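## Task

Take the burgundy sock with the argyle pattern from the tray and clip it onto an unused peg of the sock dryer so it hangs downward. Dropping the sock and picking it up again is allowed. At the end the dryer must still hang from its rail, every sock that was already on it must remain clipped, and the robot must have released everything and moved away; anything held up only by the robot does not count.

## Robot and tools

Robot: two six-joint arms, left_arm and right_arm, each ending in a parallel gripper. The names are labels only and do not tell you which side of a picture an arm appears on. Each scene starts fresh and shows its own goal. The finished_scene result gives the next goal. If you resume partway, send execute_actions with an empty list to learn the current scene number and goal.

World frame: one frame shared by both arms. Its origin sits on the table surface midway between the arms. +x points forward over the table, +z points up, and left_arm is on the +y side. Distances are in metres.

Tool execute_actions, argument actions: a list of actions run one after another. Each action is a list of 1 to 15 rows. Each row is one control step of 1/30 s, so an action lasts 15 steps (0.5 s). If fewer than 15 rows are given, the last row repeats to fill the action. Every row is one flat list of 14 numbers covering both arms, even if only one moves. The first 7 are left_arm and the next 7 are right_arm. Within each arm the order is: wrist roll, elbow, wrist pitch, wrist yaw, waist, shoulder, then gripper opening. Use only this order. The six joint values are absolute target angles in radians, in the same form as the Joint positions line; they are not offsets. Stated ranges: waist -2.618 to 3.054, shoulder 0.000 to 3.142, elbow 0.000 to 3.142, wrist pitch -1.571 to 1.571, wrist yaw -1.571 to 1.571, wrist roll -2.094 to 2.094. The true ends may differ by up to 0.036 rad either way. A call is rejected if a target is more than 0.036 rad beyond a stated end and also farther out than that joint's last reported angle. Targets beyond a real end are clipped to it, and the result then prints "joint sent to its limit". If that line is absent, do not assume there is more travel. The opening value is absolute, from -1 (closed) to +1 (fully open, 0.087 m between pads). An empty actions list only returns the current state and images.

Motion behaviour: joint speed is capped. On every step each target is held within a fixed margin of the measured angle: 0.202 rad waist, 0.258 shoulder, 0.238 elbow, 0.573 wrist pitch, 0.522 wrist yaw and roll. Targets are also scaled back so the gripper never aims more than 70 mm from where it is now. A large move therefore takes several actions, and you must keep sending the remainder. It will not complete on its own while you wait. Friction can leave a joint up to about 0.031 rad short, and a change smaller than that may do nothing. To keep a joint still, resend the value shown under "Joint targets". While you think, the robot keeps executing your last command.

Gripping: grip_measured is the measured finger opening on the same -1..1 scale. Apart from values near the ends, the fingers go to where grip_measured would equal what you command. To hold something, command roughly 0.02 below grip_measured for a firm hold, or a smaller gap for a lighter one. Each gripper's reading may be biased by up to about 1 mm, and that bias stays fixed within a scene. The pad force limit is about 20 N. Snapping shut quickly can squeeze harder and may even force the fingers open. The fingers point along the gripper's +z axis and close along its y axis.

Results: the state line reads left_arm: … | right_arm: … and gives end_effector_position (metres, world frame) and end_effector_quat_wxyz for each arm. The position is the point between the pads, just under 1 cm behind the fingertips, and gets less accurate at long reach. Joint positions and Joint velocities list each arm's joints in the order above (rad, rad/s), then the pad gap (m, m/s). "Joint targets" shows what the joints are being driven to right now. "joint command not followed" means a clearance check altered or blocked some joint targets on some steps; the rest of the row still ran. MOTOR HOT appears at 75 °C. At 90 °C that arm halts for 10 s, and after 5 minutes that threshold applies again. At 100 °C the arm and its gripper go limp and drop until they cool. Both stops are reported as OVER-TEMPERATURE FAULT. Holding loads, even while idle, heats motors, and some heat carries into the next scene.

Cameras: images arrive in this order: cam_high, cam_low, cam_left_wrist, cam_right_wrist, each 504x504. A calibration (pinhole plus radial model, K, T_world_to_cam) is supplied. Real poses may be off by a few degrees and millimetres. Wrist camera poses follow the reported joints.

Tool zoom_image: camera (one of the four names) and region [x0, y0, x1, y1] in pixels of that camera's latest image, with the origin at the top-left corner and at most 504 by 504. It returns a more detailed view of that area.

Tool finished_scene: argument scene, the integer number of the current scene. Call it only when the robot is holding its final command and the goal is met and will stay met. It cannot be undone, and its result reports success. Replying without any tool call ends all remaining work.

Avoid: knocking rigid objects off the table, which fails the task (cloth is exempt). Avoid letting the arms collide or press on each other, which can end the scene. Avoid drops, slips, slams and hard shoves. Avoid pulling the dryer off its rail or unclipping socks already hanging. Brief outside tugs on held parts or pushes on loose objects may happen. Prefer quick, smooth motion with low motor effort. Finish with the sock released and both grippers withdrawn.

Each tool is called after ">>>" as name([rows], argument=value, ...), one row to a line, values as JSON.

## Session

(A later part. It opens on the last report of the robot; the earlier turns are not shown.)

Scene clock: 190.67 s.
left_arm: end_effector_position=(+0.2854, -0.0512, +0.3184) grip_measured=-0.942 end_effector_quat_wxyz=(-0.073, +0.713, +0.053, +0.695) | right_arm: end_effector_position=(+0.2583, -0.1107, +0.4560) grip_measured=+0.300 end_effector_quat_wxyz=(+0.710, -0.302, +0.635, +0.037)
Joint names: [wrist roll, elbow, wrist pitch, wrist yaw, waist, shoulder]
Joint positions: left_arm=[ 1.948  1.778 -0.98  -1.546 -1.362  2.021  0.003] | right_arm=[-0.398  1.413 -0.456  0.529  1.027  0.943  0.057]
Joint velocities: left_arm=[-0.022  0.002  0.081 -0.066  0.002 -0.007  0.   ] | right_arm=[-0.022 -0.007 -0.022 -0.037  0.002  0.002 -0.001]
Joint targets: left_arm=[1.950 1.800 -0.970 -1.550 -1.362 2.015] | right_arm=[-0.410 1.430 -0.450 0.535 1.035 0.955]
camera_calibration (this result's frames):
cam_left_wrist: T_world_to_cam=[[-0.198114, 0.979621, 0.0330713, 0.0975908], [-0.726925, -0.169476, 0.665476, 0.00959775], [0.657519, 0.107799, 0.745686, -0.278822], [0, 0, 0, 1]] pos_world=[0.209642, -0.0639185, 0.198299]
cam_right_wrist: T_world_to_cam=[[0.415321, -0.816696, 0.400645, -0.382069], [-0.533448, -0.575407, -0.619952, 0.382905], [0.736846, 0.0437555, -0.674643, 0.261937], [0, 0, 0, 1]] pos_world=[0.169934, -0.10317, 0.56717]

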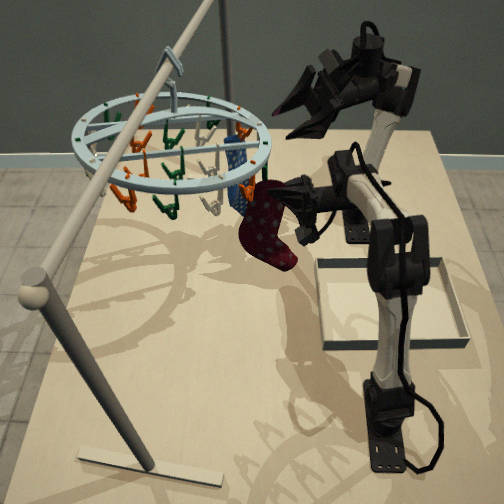

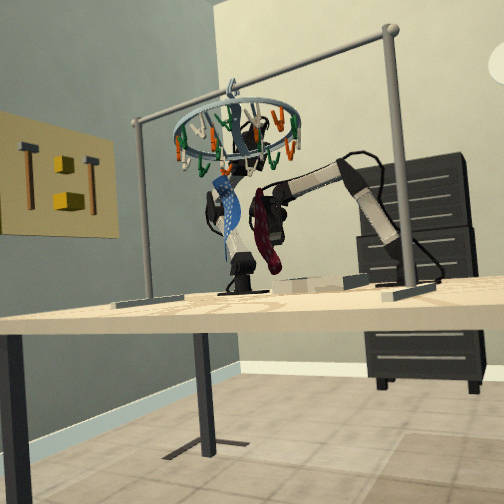

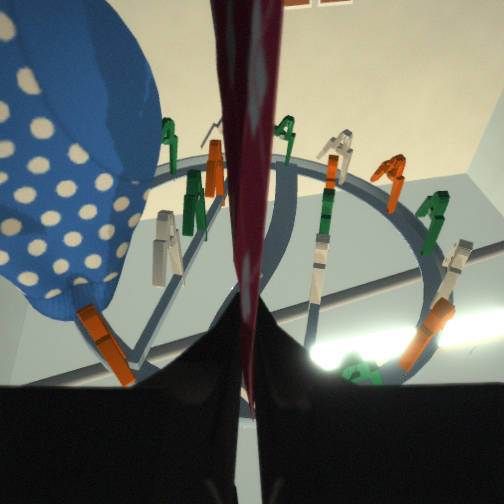

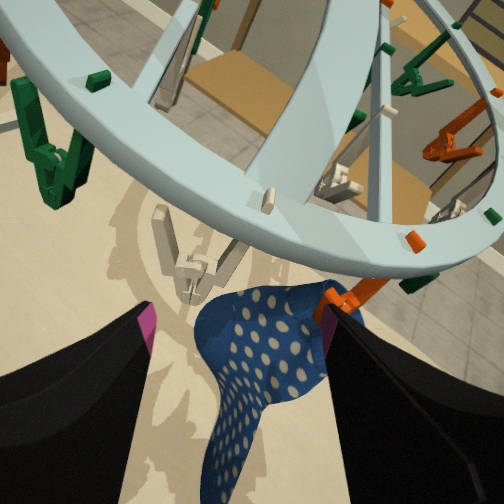

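>>> execute_actions(actions=[])

Scene clock: 196.13 s.
left_arm: end_effector_position=(+0.2854, -0.0512, +0.3184) grip_measured=-0.942 end_effector_quat_wxyz=(-0.073, +0.713, +0.053, +0.695) | right_arm: end_effector_position=(+0.2583, -0.1107, +0.4560) grip_measured=+0.300 end_effector_quat_wxyz=(+0.710, -0.302, +0.635, +0.037)
Joint names: [wrist roll, elbow, wrist pitch, wrist yaw, waist, shoulder]
Joint positions: left_arm=[ 1.948  1.778 -0.98  -1.546 -1.362  2.021  0.003] | right_arm=[-0.398  1.413 -0.456  0.529  1.027  0.943  0.057]
Joint velocities: left_arm=[ 0.022 -0.007  0.037  0.007 -0.022 -0.007  0.   ] | right_arm=[-0.022 -0.007 -0.11  -0.081 -0.027 -0.002 -0.001]
Joint targets: left_arm=[1.950 1.800 -0.970 -1.550 -1.362 2.015] | right_arm=[-0.410 1.430 -0.450 0.535 1.035 0.955]
camera_calibration (this result's frames):
cam_left_wrist: T_world_to_cam=[[-0.198114, 0.979621, 0.0330713, 0.0975908], [-0.726925, -0.169476, 0.665476, 0.00959775], [0.657519, 0.107799, 0.745686, -0.278822], [0, 0, 0, 1]] pos_world=[0.209642, -0.0639185, 0.198299]
cam_right_wrist: T_world_to_cam=[[0.415321, -0.816696, 0.400645, -0.382069], [-0.533448, -0.575407, -0.619952, 0.382905], [0.736846, 0.0437555, -0.674643, 0.261937], [0, 0, 0, 1]] pos_world=[0.169934, -0.10317, 0.56717]

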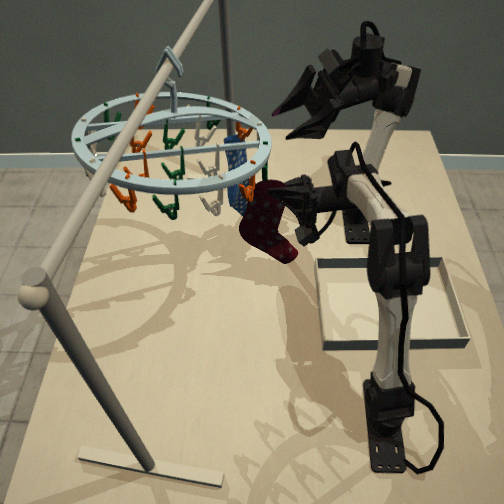

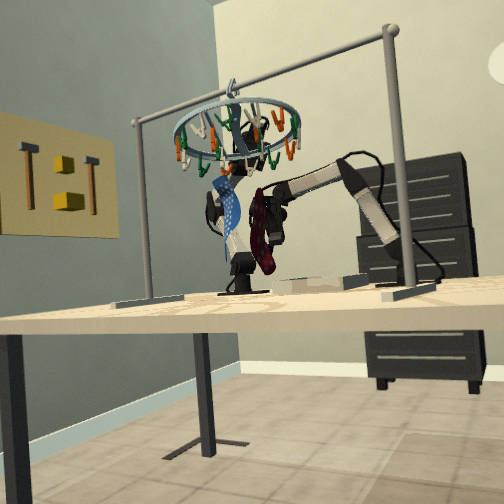

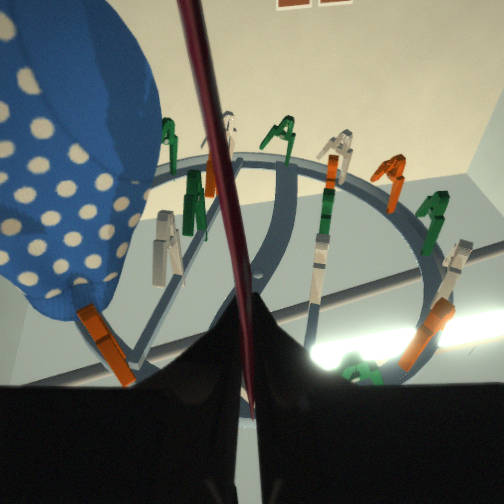

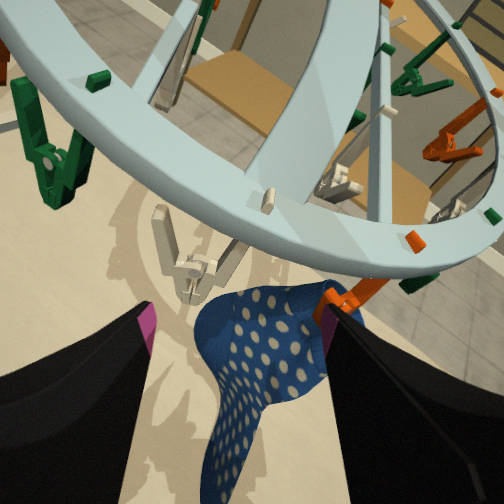

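>>> zoom_image(camera="cam_high", region=[160, 80, 320, 240])

Region (160, 80, 320, 240) of cam_high's 504x504 image, scaled by 3.150, with more detail than that image has.

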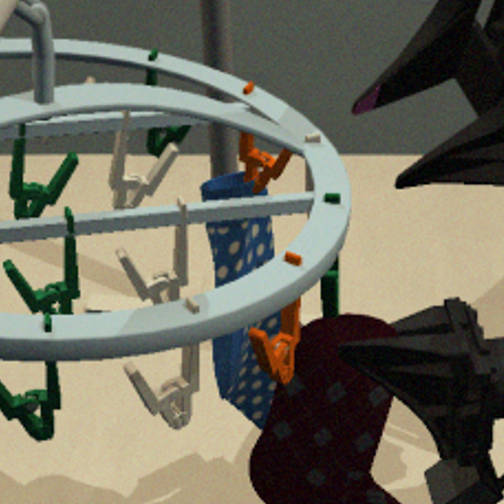

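>>> execute_actions([
  [[1.95,1.80,-0.97,-1.55,-1.362,2.015,-1.0,-0.41,1.41,-0.42,0.52,1.02,0.97,0.35],[1.95,1.80,-0.97,-1.55,-1.362,2.015,-1.0,-0.41,1.40,-0.40,0.51,1.01,0.98,0.38],[1.95,1.80,-0.97,-1.55,-1.362,2.015,-1.0,-0.41,1.39,-0.385,0.50,1.00,0.99,0.40],[1.95,1.80,-0.97,-1.55,-1.362,2.015,-1.0,-0.41,1.38,-0.37,0.495,0.995,1.0,0.42],[1.95,1.80,-0.97,-1.55,-1.362,2.015,-1.0,-0.41,1.37,-0.355,0.485,0.985,1.01,0.45],[1.95,1.80,-0.97,-1.55,-1.362,2.015,-1.0,-0.41,1.36,-0.34,0.478,0.978,1.015,0.45],[1.95,1.80,-0.97,-1.55,-1.362,2.015,-1.0,-0.41,1.355,-0.33,0.472,0.972,1.02,0.45]],
  [[1.95,1.80,-0.97,-1.55,-1.362,2.015,-1.0,-0.41,1.355,-0.33,0.472,0.972,1.02,0.45]],
])

Scene clock: 203.57 s.
left_arm: end_effector_position=(+0.2854, -0.0512, +0.3184) grip_measured=-0.942 end_effector_quat_wxyz=(-0.073, +0.713, +0.053, +0.695) | right_arm: end_effector_position=(+0.2812, -0.0859, +0.4475) grip_measured=+0.450 end_effector_quat_wxyz=(+0.714, -0.300, +0.632, +0.040)
Joint names: [wrist roll, elbow, wrist pitch, wrist yaw, waist, shoulder]
Joint positions: left_arm=[ 1.948  1.778 -0.98  -1.546 -1.362  2.021  0.003] | right_arm=[-0.399  1.376 -0.336  0.479  0.981  1.015  0.063]
Joint velocities: left_arm=[-0.037 -0.002 -0.007  0.007  0.007 -0.002 -0.   ] | right_arm=[-0.037 -0.012 -0.051  0.022 -0.007 -0.017 -0.001]
Joint targets: left_arm=[1.950 1.800 -0.970 -1.550 -1.362 2.015] | right_arm=[-0.410 1.355 -0.330 0.472 0.972 1.020]
camera_calibration (this result's frames):
cam_left_wrist: T_world_to_cam=[[-0.198114, 0.979621, 0.0330713, 0.0975908], [-0.726925, -0.169476, 0.665476, 0.00959775], [0.657519, 0.107799, 0.745686, -0.278822], [0, 0, 0, 1]] pos_world=[0.209642, -0.0639185, 0.198299]
cam_right_wrist: T_world_to_cam=[[0.416436, -0.818014, 0.396779, -0.366674], [-0.526039, -0.572743, -0.628688, 0.406189], [0.741528, 0.0530873, -0.668818, 0.235118], [0, 0, 0, 1]] pos_world=[0.19202, -0.0797844, 0.558106]

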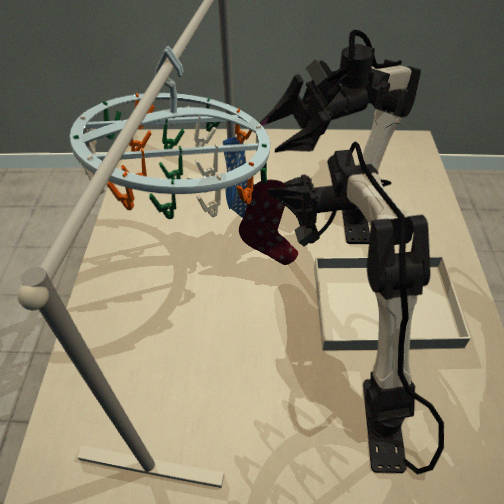

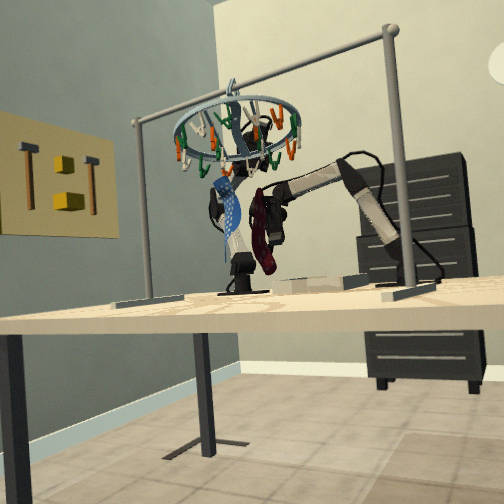

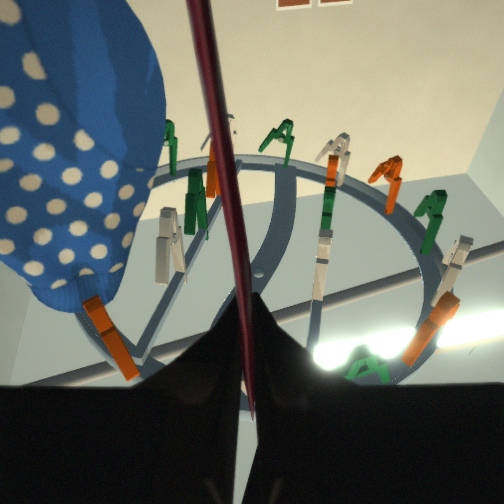

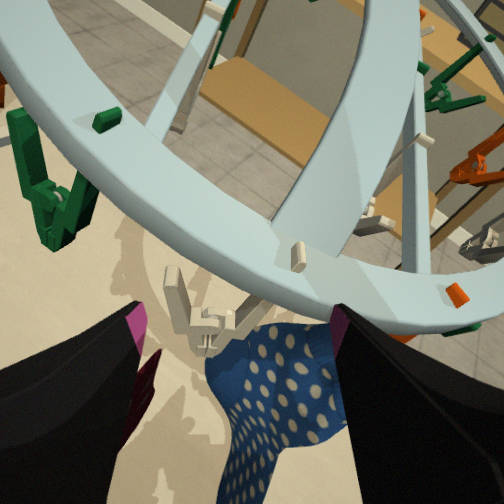

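>>> execute_actions([
  [[1.95,1.80,-0.97,-1.55,-1.362,2.015,-1.0,-0.41,1.345,-0.33,0.472,0.972,1.015,0.45],[1.95,1.80,-0.97,-1.55,-1.362,2.015,-1.0,-0.41,1.34,-0.33,0.472,0.972,1.015,0.45],[1.95,1.80,-0.97,-1.55,-1.362,2.015,-1.0,-0.41,1.335,-0.33,0.472,0.972,1.015,0.45],[1.95,1.80,-0.97,-1.55,-1.362,2.015,-1.0,-0.41,1.33,-0.33,0.472,0.972,1.015,0.45],[1.95,1.80,-0.97,-1.55,-1.362,2.015,-1.0,-0.41,1.325,-0.33,0.472,0.972,1.015,0.45]],
])

Scene clock: 208.23 s.
left_arm: end_effector_position=(+0.2854, -0.0512, +0.3184) grip_measured=-0.942 end_effector_quat_wxyz=(-0.073, +0.713, +0.053, +0.695) | right_arm: end_effector_position=(+0.2828, -0.0834, +0.4377) grip_measured=+0.450 end_effector_quat_wxyz=(+0.708, -0.306, +0.636, +0.037)
Joint names: [wrist roll, elbow, wrist pitch, wrist yaw, waist, shoulder]
Joint positions: left_arm=[ 1.948  1.778 -0.98  -1.546 -1.362  2.021  0.003] | right_arm=[-0.399  1.35  -0.33   0.478  0.981  1.015  0.063]
Joint velocities: left_arm=[-0.007  0.002  0.066  0.081 -0.012  0.007 -0.001] | right_arm=[-0.051  0.002 -0.022  0.037 -0.007  0.022 -0.001]
Joint targets: left_arm=[1.950 1.800 -0.970 -1.550 -1.362 2.015] | right_arm=[-0.410 1.325 -0.330 0.472 0.972 1.015]
camera_calibration (this result's frames):
cam_left_wrist: T_world_to_cam=[[-0.198114, 0.979621, 0.0330713, 0.0975908], [-0.726925, -0.169476, 0.665476, 0.00959775], [0.657519, 0.107799, 0.745686, -0.278822], [0, 0, 0, 1]] pos_world=[0.209642, -0.0639185, 0.198299]
cam_right_wrist: T_world_to_cam=[[0.421491, -0.811086, 0.405568, -0.366024], [-0.53246, -0.583377, -0.613317, 0.396486], [0.734051, 0.0425583, -0.677759, 0.232361], [0, 0, 0, 1]] pos_world=[0.194824, -0.0754647, 0.549104]

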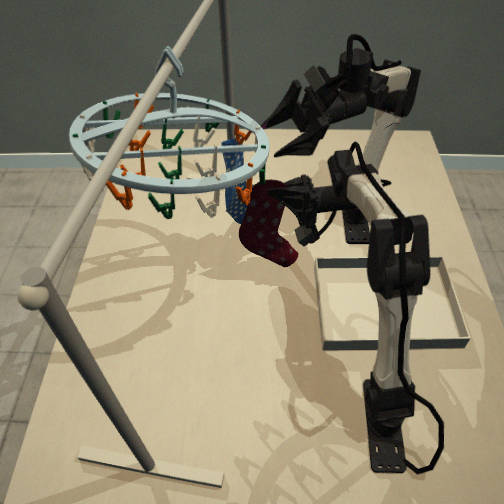

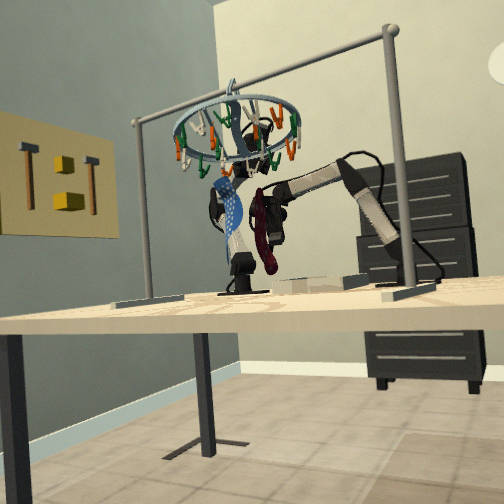

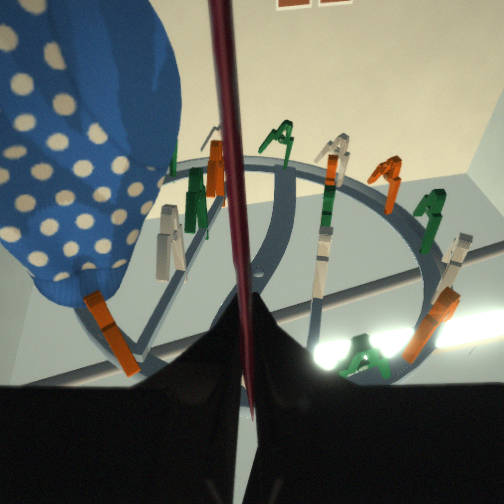

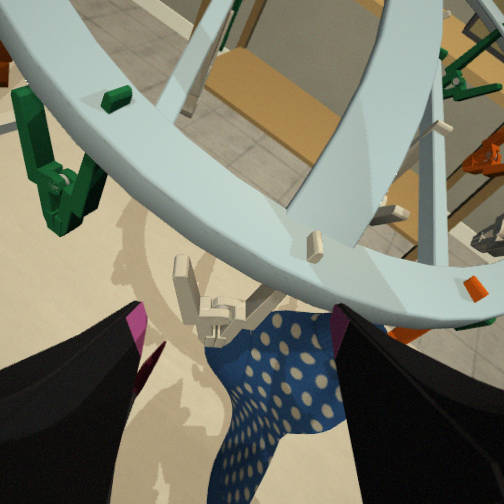

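>>> zoom_image(camera="cam_low", region=[210, 120, 290, 200])

Region (210, 120, 290, 200) of cam_low's 504x504 image, scaled by 6.300, with more detail than that image has.

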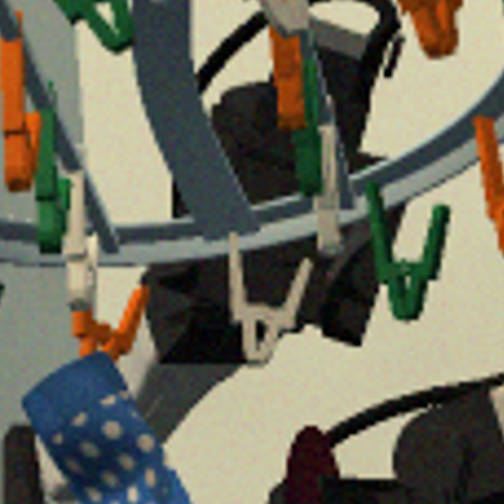

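>>> execute_actions([
  [[1.95,1.80,-0.97,-1.55,-1.362,2.015,-1.0,-0.41,1.32,-0.33,0.472,0.972,1.015,0.42],[1.95,1.80,-0.97,-1.55,-1.362,2.015,-1.0,-0.41,1.315,-0.33,0.472,0.972,1.015,0.39],[1.95,1.80,-0.97,-1.55,-1.362,2.015,-1.0,-0.41,1.31,-0.33,0.472,0.972,1.015,0.36],[1.95,1.80,-0.97,-1.55,-1.362,2.015,-1.0,-0.41,1.31,-0.33,0.472,0.972,1.015,0.33],[1.95,1.80,-0.97,-1.55,-1.362,2.015,-1.0,-0.41,1.31,-0.325,0.468,0.968,1.022,0.3],[1.95,1.80,-0.97,-1.55,-1.362,2.015,-1.0,-0.41,1.31,-0.32,0.464,0.964,1.028,0.3],[1.95,1.80,-0.97,-1.55,-1.362,2.015,-1.0,-0.41,1.31,-0.312,0.46,0.96,1.034,0.3],[1.95,1.80,-0.97,-1.55,-1.362,2.015,-1.0,-0.41,1.31,-0.304,0.456,0.956,1.04,0.3],[1.95,1.80,-0.97,-1.55,-1.362,2.015,-1.0,-0.41,1.31,-0.296,0.452,0.952,1.045,0.3],[1.95,1.80,-0.97,-1.55,-1.362,2.015,-1.0,-0.41,1.31,-0.288,0.446,0.946,1.05,0.3],[1.95,1.80,-0.97,-1.55,-1.362,2.015,-1.0,-0.41,1.31,-0.278,0.44,0.94,1.055,0.3]],
  [[1.95,1.80,-0.97,-1.55,-1.362,2.015,-1.0,-0.41,1.31,-0.278,0.44,0.94,1.055,0.3]],
])

Scene clock: 214.73 s.
left_arm: end_effector_position=(+0.2854, -0.0512, +0.3184) grip_measured=-0.942 end_effector_quat_wxyz=(-0.073, +0.713, +0.053, +0.695) | right_arm: end_effector_position=(+0.2942, -0.0772, +0.4312) grip_measured=+0.300 end_effector_quat_wxyz=(+0.706, -0.307, +0.637, +0.035)
Joint names: [wrist roll, elbow, wrist pitch, wrist yaw, waist, shoulder]
Joint positions: left_arm=[ 1.948  1.778 -0.98  -1.546 -1.362  2.021  0.003] | right_arm=[-0.399  1.336 -0.294  0.448  0.949  1.043  0.057]
Joint velocities: left_arm=[ 0.022  0.007 -0.022  0.051 -0.007  0.002  0.001] | right_arm=[ 0.007 -0.002  0.022 -0.022  0.017  0.002 -0.   ]
Joint targets: left_arm=[1.950 1.800 -0.970 -1.550 -1.362 2.015] | right_arm=[-0.410 1.310 -0.278 0.440 0.940 1.055]
camera_calibration (this result's frames):
cam_left_wrist: T_world_to_cam=[[-0.198114, 0.979621, 0.0330713, 0.0975908], [-0.726925, -0.169476, 0.665476, 0.00959775], [0.657519, 0.107799, 0.745686, -0.278822], [0, 0, 0, 1]] pos_world=[0.209642, -0.0639185, 0.198299]
cam_right_wrist: T_world_to_cam=[[0.421254, -0.809965, 0.408046, -0.364111], [-0.535542, -0.585249, -0.608834, 0.401025], [0.731943, 0.0379479, -0.680309, 0.220756], [0, 0, 0, 1]] pos_world=[0.206568, -0.0685951, 0.542913]

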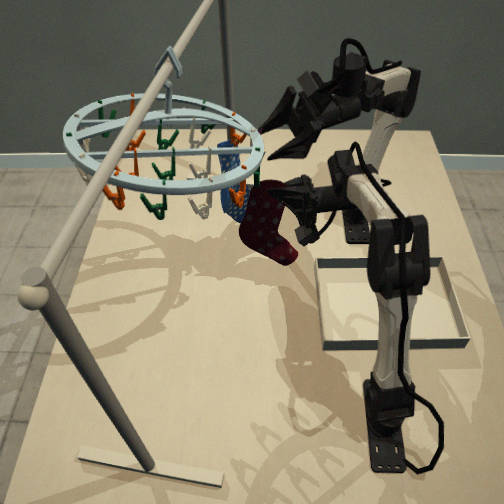

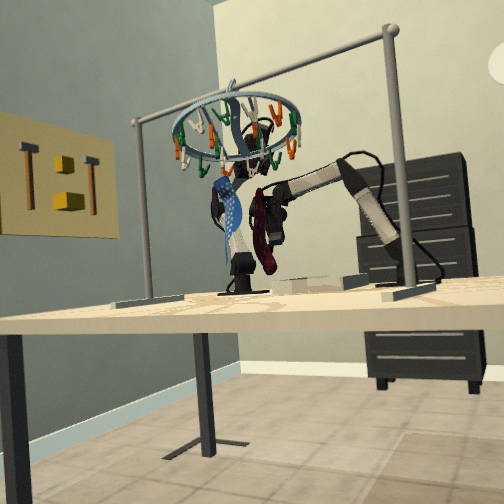

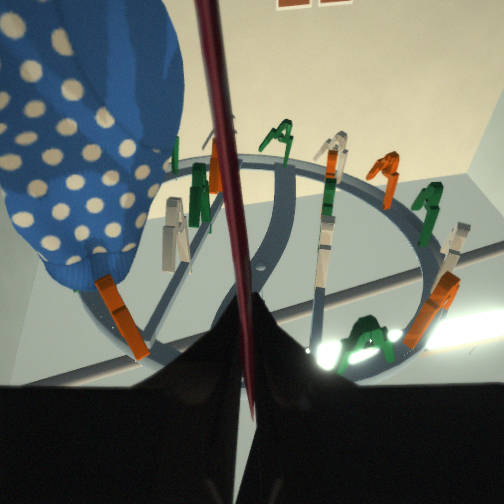

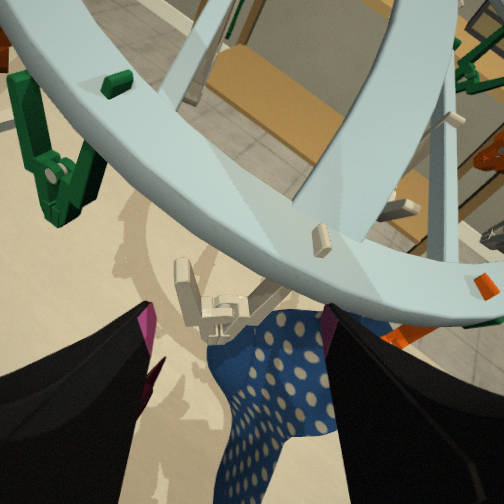

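>>> execute_actions([
  [[1.95,1.80,-0.97,-1.55,-1.362,2.015,-1.0,-0.41,1.31,-0.29,0.45,0.95,1.04,0.3],[1.95,1.80,-0.97,-1.55,-1.362,2.015,-1.0,-0.41,1.31,-0.30,0.458,0.958,1.03,0.3],[1.95,1.80,-0.97,-1.55,-1.362,2.015,-1.0,-0.41,1.305,-0.305,0.465,0.965,1.02,0.3],[1.95,1.80,-0.97,-1.55,-1.362,2.015,-1.0,-0.41,1.30,-0.31,0.472,0.972,1.01,0.3],[1.95,1.80,-0.97,-1.55,-1.362,2.015,-1.0,-0.41,1.295,-0.31,0.48,0.98,1.0,0.3],[1.95,1.80,-0.97,-1.55,-1.362,2.015,-1.0,-0.41,1.285,-0.31,0.487,0.987,0.995,0.3],[1.95,1.80,-0.97,-1.55,-1.362,2.015,-1.0,-0.41,1.275,-0.31,0.492,0.992,0.99,0.3],[1.95,1.80,-0.97,-1.55,-1.362,2.015,-1.0,-0.41,1.265,-0.305,0.495,0.995,0.985,0.3],[1.95,1.80,-0.97,-1.55,-1.362,2.015,-1.0,-0.41,1.26,-0.30,0.495,0.995,0.985,0.3]],
  [[1.95,1.80,-0.97,-1.55,-1.362,2.015,-1.0,-0.41,1.26,-0.30,0.495,0.995,0.985,0.3]],
])

Scene clock: 218.27 s.
left_arm: end_effector_position=(+0.2854, -0.0512, +0.3184) grip_measured=-0.942 end_effector_quat_wxyz=(-0.073, +0.713, +0.053, +0.695) | right_arm: end_effector_position=(+0.2827, -0.0836, +0.4245) grip_measured=+0.300 end_effector_quat_wxyz=(+0.706, -0.306, +0.638, +0.034)
Joint names: [wrist roll, elbow, wrist pitch, wrist yaw, waist, shoulder]
Joint positions: left_arm=[ 1.948  1.778 -0.98  -1.546 -1.362  2.021  0.003] | right_arm=[-0.399  1.286 -0.294  0.489  0.986  0.993  0.057]
Joint velocities: left_arm=[ 0.007 -0.012 -0.051 -0.037  0.012  0.007 -0.   ] | right_arm=[-0.066  0.002  0.037  0.051  0.007  0.002  0.001]
Joint targets: left_arm=[1.950 1.800 -0.970 -1.550 -1.362 2.015] | right_arm=[-0.410 1.260 -0.300 0.495 0.995 0.985]
camera_calibration (this result's frames):
cam_left_wrist: T_world_to_cam=[[-0.198114, 0.979621, 0.0330713, 0.0975908], [-0.726925, -0.169476, 0.665476, 0.00959775], [0.657519, 0.107799, 0.745686, -0.278822], [0, 0, 0, 1]] pos_world=[0.209642, -0.0639185, 0.198299]
cam_right_wrist: T_world_to_cam=[[0.417976, -0.811816, 0.407739, -0.360826], [-0.537494, -0.582829, -0.609435, 0.388041], [0.732391, 0.0355725, -0.679954, 0.224392], [0, 0, 0, 1]] pos_world=[0.195044, -0.0747452, 0.536185]

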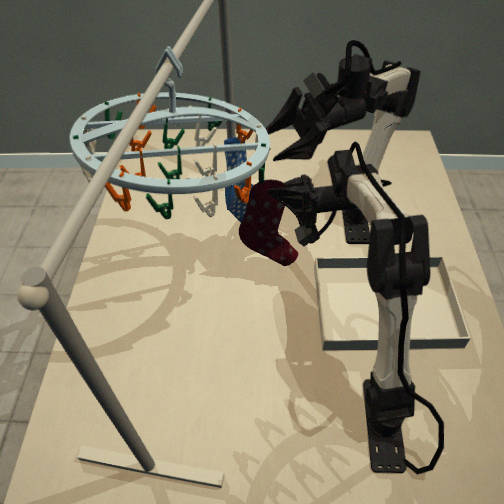

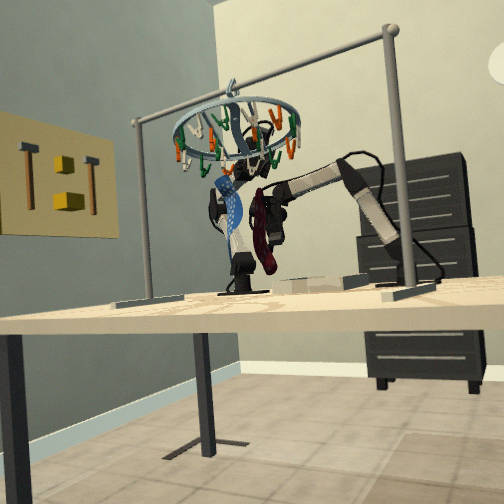

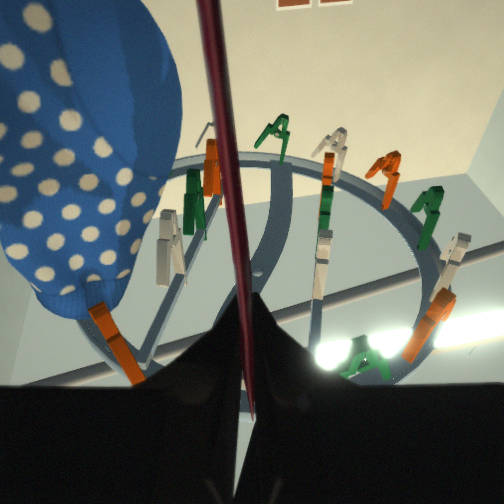

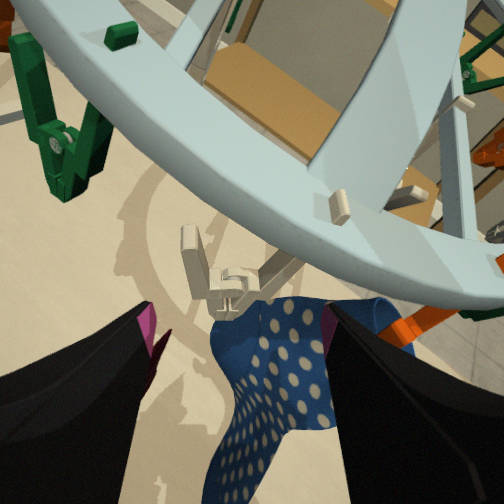

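>>> execute_actions([
  [[1.95,1.80,-0.97,-1.55,-1.362,2.015,-1.0,-0.41,1.29,-0.29,0.485,0.985,1.0,0.3],[1.95,1.80,-0.97,-1.55,-1.362,2.015,-1.0,-0.41,1.30,-0.285,0.48,0.98,1.008,0.3],[1.95,1.80,-0.97,-1.55,-1.362,2.015,-1.0,-0.41,1.303,-0.28,0.475,0.974,1.014,0.3],[1.95,1.80,-0.97,-1.55,-1.362,2.015,-1.0,-0.41,1.305,-0.275,0.47,0.968,1.02,0.3],[1.95,1.80,-0.97,-1.55,-1.362,2.015,-1.0,-0.41,1.307,-0.27,0.464,0.962,1.025,0.3],[1.95,1.80,-0.97,-1.55,-1.362,2.015,-1.0,-0.41,1.309,-0.265,0.458,0.956,1.03,0.3],[1.95,1.80,-0.97,-1.55,-1.362,2.015,-1.0,-0.41,1.31,-0.26,0.452,0.95,1.034,0.3],[1.95,1.80,-0.97,-1.55,-1.362,2.015,-1.0,-0.41,1.31,-0.255,0.448,0.945,1.037,0.3]],
  [[1.95,1.80,-0.97,-1.55,-1.362,2.015,-1.0,-0.41,1.31,-0.255,0.448,0.945,1.037,0.3]],
])

Scene clock: 221.93 s.
left_arm: end_effector_position=(+0.2854, -0.0512, +0.3184) grip_measured=-0.942 end_effector_quat_wxyz=(-0.073, +0.713, +0.053, +0.695) | right_arm: end_effector_position=(+0.2938, -0.0769, +0.4218) grip_measured=+0.300 end_effector_quat_wxyz=(+0.706, -0.307, +0.637, +0.035)
Joint names: [wrist roll, elbow, wrist pitch, wrist yaw, waist, shoulder]
Joint positions: left_arm=[ 1.948  1.778 -0.98  -1.546 -1.362  2.021  0.003] | right_arm=[-0.399  1.286 -0.261  0.454  0.954  1.026  0.057]
Joint velocities: left_arm=[ 0.066 -0.012  0.095  0.007  0.012 -0.002  0.   ] | right_arm=[-0.022  0.007  0.022 -0.037 -0.002  0.002  0.   ]
Joint targets: left_arm=[1.950 1.800 -0.970 -1.550 -1.362 2.015] | right_arm=[-0.410 1.310 -0.255 0.448 0.945 1.037]
camera_calibration (this result's frames):
cam_left_wrist: T_world_to_cam=[[-0.198114, 0.979621, 0.0330713, 0.0975908], [-0.726925, -0.169476, 0.665476, 0.00959775], [0.657519, 0.107799, 0.745686, -0.278822], [0, 0, 0, 1]] pos_world=[0.209642, -0.0639185, 0.198299]
cam_right_wrist: T_world_to_cam=[[0.419616, -0.810892, 0.407892, -0.359347], [-0.536519, -0.58404, -0.609135, 0.39577], [0.732168, 0.0367607, -0.680132, 0.214401], [0, 0, 0, 1]] pos_world=[0.206148, -0.0681277, 0.533473]

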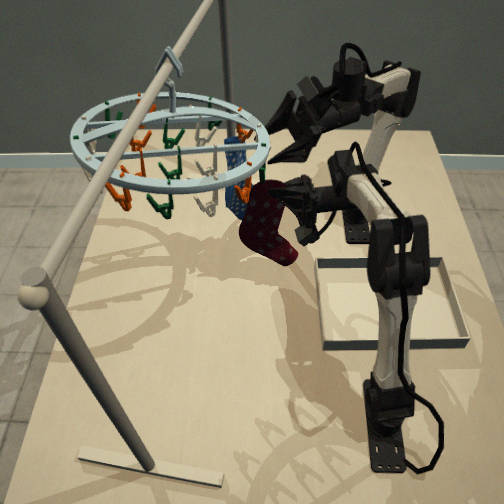

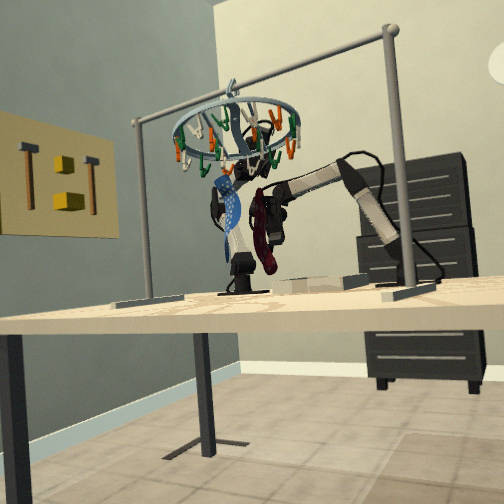

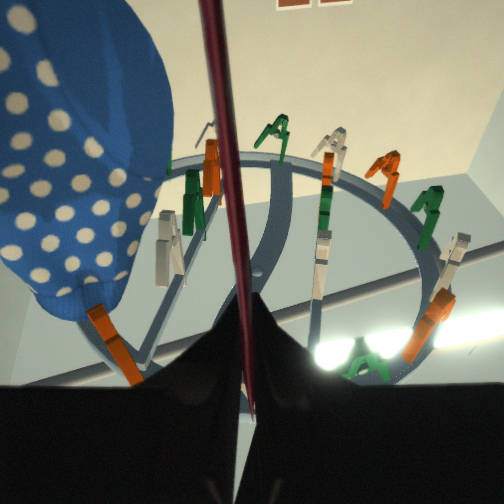

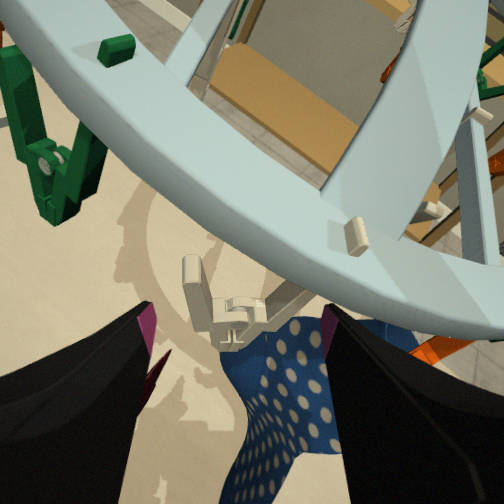

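>>> execute_actions([
  [[1.95,1.80,-0.97,-1.55,-1.362,2.015,-1.0,-0.41,1.312,-0.252,0.445,0.942,1.04,0.3],[1.95,1.80,-0.97,-1.55,-1.362,2.015,-1.0,-0.41,1.314,-0.25,0.442,0.939,1.044,0.3],[1.95,1.80,-0.97,-1.55,-1.362,2.015,-1.0,-0.41,1.316,-0.247,0.438,0.935,1.048,0.3],[1.95,1.80,-0.97,-1.55,-1.362,2.015,-1.0,-0.41,1.318,-0.244,0.434,0.931,1.052,0.3],[1.95,1.80,-0.97,-1.55,-1.362,2.015,-1.0,-0.41,1.32,-0.241,0.43,0.927,1.056,0.3],[1.95,1.80,-0.97,-1.55,-1.362,2.015,-1.0,-0.41,1.32,-0.238,0.426,0.923,1.06,0.3],[1.95,1.80,-0.97,-1.55,-1.362,2.015,-1.0,-0.41,1.32,-0.236,0.423,0.92,1.063,0.3]],
  [[1.95,1.80,-0.97,-1.55,-1.362,2.015,-1.0,-0.41,1.32,-0.236,0.423,0.92,1.063,0.3]],
])

Scene clock: 226.43 s.
left_arm: end_effector_position=(+0.2854, -0.0512, +0.3184) grip_measured=-0.942 end_effector_quat_wxyz=(-0.073, +0.713, +0.053, +0.695) | right_arm: end_effector_position=(+0.3011, -0.0745, +0.4244) grip_measured=+0.300 end_effector_quat_wxyz=(+0.708, -0.305, +0.636, +0.035)
Joint names: [wrist roll, elbow, wrist pitch, wrist yaw, waist, shoulder]
Joint positions: left_arm=[ 1.948  1.778 -0.98  -1.546 -1.362  2.021  0.003] | right_arm=[-0.399  1.302 -0.248  0.431  0.929  1.049  0.057]
Joint velocities: left_arm=[ 0.007 -0.007 -0.007 -0.095 -0.012  0.002  0.001] | right_arm=[ 0.022  0.002 -0.051 -0.037  0.007  0.022  0.   ]
Joint targets: left_arm=[1.950 1.800 -0.970 -1.550 -1.362 2.015] | right_arm=[-0.410 1.320 -0.236 0.423 0.920 1.063]
camera_calibration (this result's frames):
cam_left_wrist: T_world_to_cam=[[-0.198114, 0.979621, 0.0330713, 0.0975908], [-0.726925, -0.169476, 0.665476, 0.00959775], [0.657519, 0.107799, 0.745686, -0.278822], [0, 0, 0, 1]] pos_world=[0.209642, -0.0639185, 0.198299]
cam_right_wrist: T_world_to_cam=[[0.417698, -0.812954, 0.405751, -0.360244], [-0.535013, -0.581013, -0.613339, 0.404236], [0.734363, 0.0391085, -0.677629, 0.209135], [0, 0, 0, 1]] pos_world=[0.213163, -0.0661745, 0.535819]

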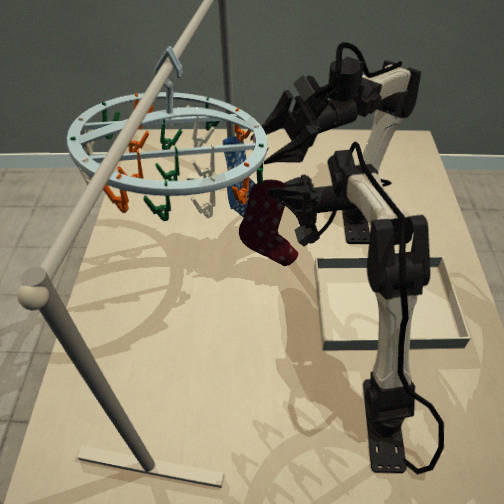

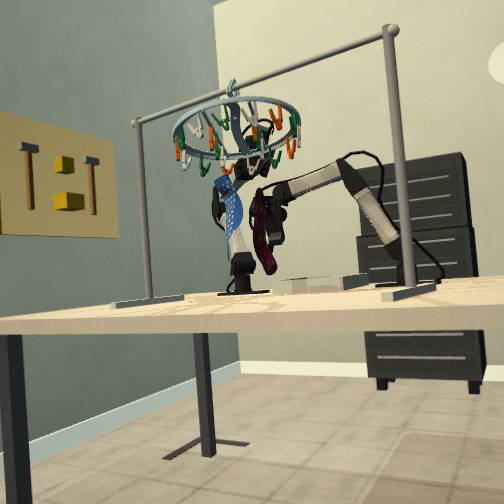

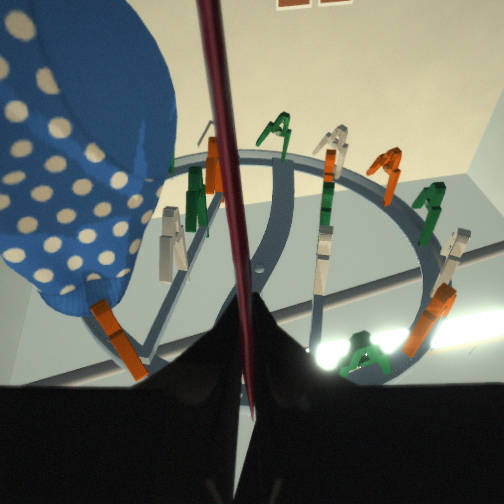

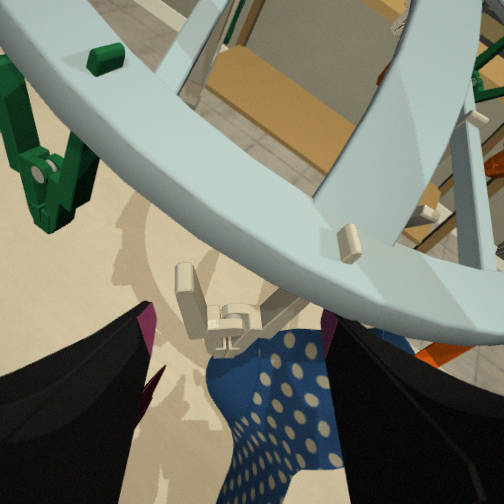

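>>> execute_actions([
  [[1.95,1.80,-0.97,-1.55,-1.362,2.015,-1.0,-0.41,1.30,-0.236,0.423,0.92,1.063,0.28],[1.95,1.80,-0.97,-1.55,-1.362,2.015,-1.0,-0.41,1.285,-0.236,0.423,0.92,1.063,0.25],[1.95,1.80,-0.97,-1.55,-1.362,2.015,-1.0,-0.41,1.275,-0.236,0.423,0.92,1.063,0.22],[1.95,1.80,-0.97,-1.55,-1.362,2.015,-1.0,-0.41,1.27,-0.236,0.423,0.92,1.063,0.19],[1.95,1.80,-0.97,-1.55,-1.362,2.015,-1.0,-0.41,1.265,-0.236,0.423,0.92,1.063,0.16]],
  [[1.95,1.80,-0.97,-1.55,-1.362,2.015,-1.0,-0.41,1.265,-0.236,0.423,0.92,1.063,0.16]],
])

Scene clock: 229.57 s.
left_arm: end_effector_position=(+0.2854, -0.0512, +0.3184) grip_measured=-0.942 end_effector_quat_wxyz=(-0.073, +0.713, +0.053, +0.695) | right_arm: end_effector_position=(+0.3011, -0.0743, +0.4246) grip_measured=+0.160 end_effector_quat_wxyz=(+0.708, -0.305, +0.636, +0.036)
Joint names: [wrist roll, elbow, wrist pitch, wrist yaw, waist, shoulder]
Joint positions: left_arm=[ 1.948  1.778 -0.98  -1.546 -1.362  2.021  0.003] | right_arm=[-0.399  1.302 -0.247  0.429  0.929  1.049  0.051]
Joint velocities: left_arm=[-0.037 -0.002  0.007  0.022  0.007  0.002 -0.001] | right_arm=[ 0.022 -0.017  0.037 -0.051 -0.012  0.002  0.   ]
Joint targets: left_arm=[1.950 1.800 -0.970 -1.550 -1.362 2.015] | right_arm=[-0.410 1.265 -0.236 0.423 0.920 1.063]
camera_calibration (this result's frames):
cam_left_wrist: T_world_to_cam=[[-0.198114, 0.979621, 0.0330713, 0.0975908], [-0.726925, -0.169476, 0.665476, 0.00959775], [0.657519, 0.107799, 0.745686, -0.278822], [0, 0, 0, 1]] pos_world=[0.209642, -0.0639185, 0.198299]
cam_right_wrist: T_world_to_cam=[[0.418348, -0.812845, 0.405299, -0.360144], [-0.533924, -0.581065, -0.614238, 0.404544], [0.734786, 0.0405669, -0.677085, 0.209093], [0, 0, 0, 1]] pos_world=[0.213023, -0.0661574, 0.536026]

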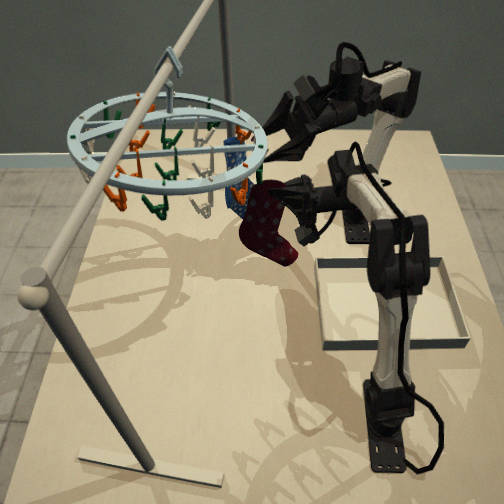

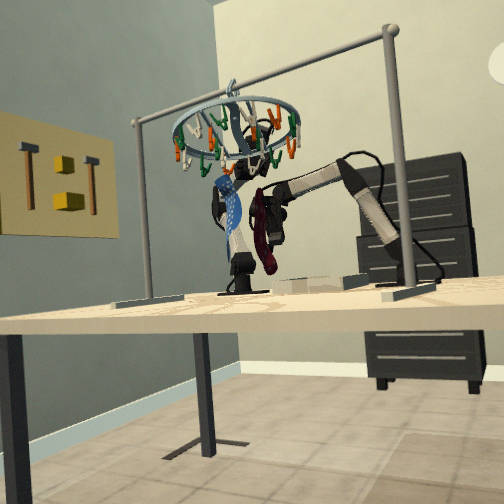

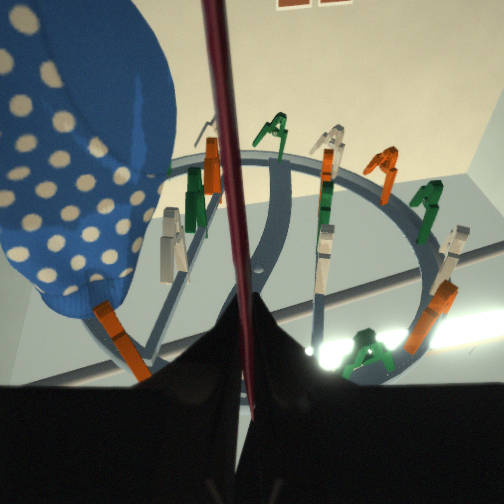

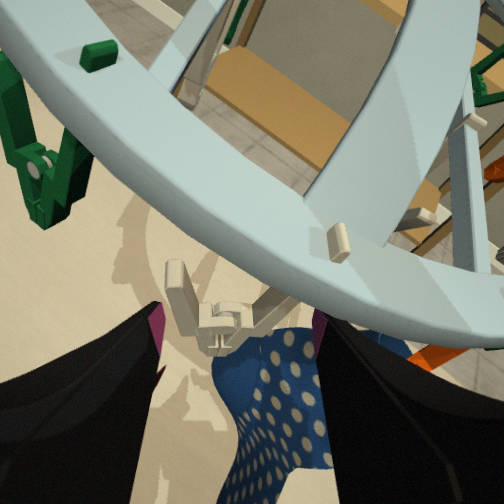

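>>> execute_actions([
  [[1.95,1.80,-0.97,-1.55,-1.362,2.015,-1.0,-0.41,1.26,-0.236,0.423,0.92,1.063,0.2],[1.95,1.80,-0.97,-1.55,-1.362,2.015,-1.0,-0.41,1.257,-0.236,0.423,0.92,1.063,0.22],[1.95,1.80,-0.97,-1.55,-1.362,2.015,-1.0,-0.41,1.254,-0.236,0.423,0.92,1.063,0.24]],
])

Scene clock: 231.20 s.
left_arm: end_effector_position=(+0.2854, -0.0512, +0.3184) grip_measured=-0.942 end_effector_quat_wxyz=(-0.073, +0.713, +0.053, +0.695) | right_arm: end_effector_position=(+0.3022, -0.0727, +0.4160) grip_measured=+0.240 end_effector_quat_wxyz=(+0.703, -0.310, +0.639, +0.034)
Joint names: [wrist roll, elbow, wrist pitch, wrist yaw, waist, shoulder]
Joint positions: left_arm=[ 1.948  1.778 -0.98  -1.546 -1.362  2.021  0.003] | right_arm=[-0.399  1.279 -0.241  0.429  0.929  1.049  0.054]
Joint velocities: left_arm=[-0.037  0.002  0.022 -0.037 -0.022  0.007 -0.001] | right_arm=[-0.037  0.012  0.007  0.022 -0.002 -0.002  0.   ]
Joint targets: left_arm=[1.950 1.800 -0.970 -1.550 -1.362 2.015] | right_arm=[-0.410 1.254 -0.236 0.423 0.920 1.063]
camera_calibration (this result's frames):
cam_left_wrist: T_world_to_cam=[[-0.198114, 0.979621, 0.0330713, 0.0975908], [-0.726925, -0.169476, 0.665476, 0.00959775], [0.657519, 0.107799, 0.745686, -0.278822], [0, 0, 0, 1]] pos_world=[0.209642, -0.0639185, 0.198299]
cam_right_wrist: T_world_to_cam=[[0.422678, -0.807323, 0.411793, -0.359402], [-0.539681, -0.589247, -0.601276, 0.396525], [0.728071, 0.0319092, -0.684758, 0.206913], [0, 0, 0, 1]] pos_world=[0.215261, -0.0631045, 0.528105]

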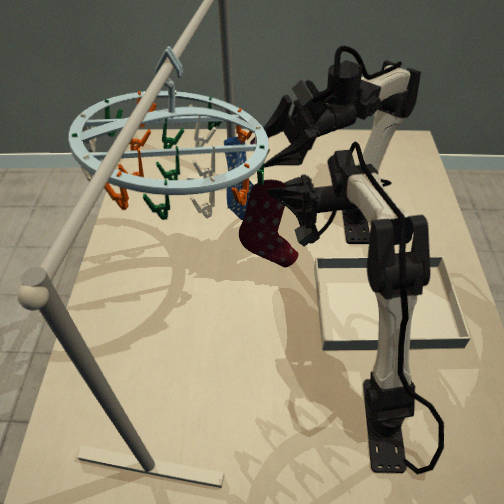

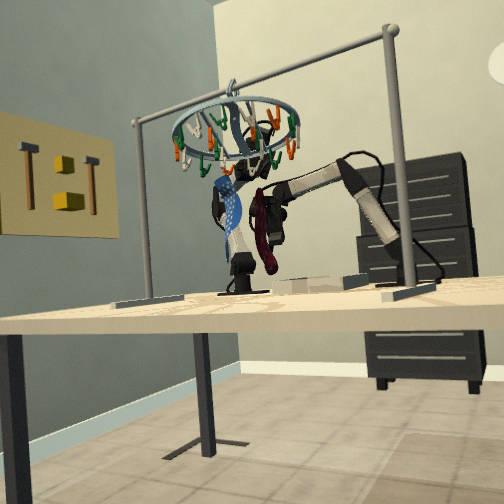

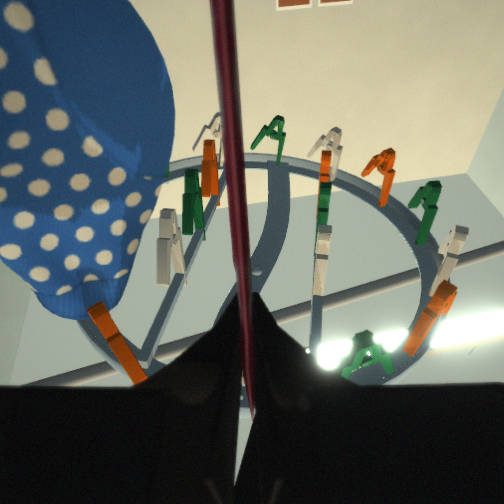

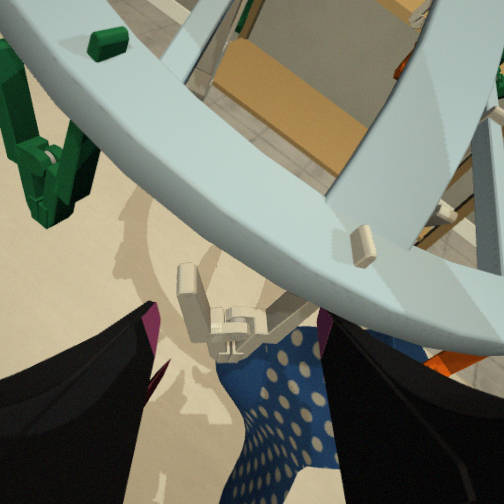

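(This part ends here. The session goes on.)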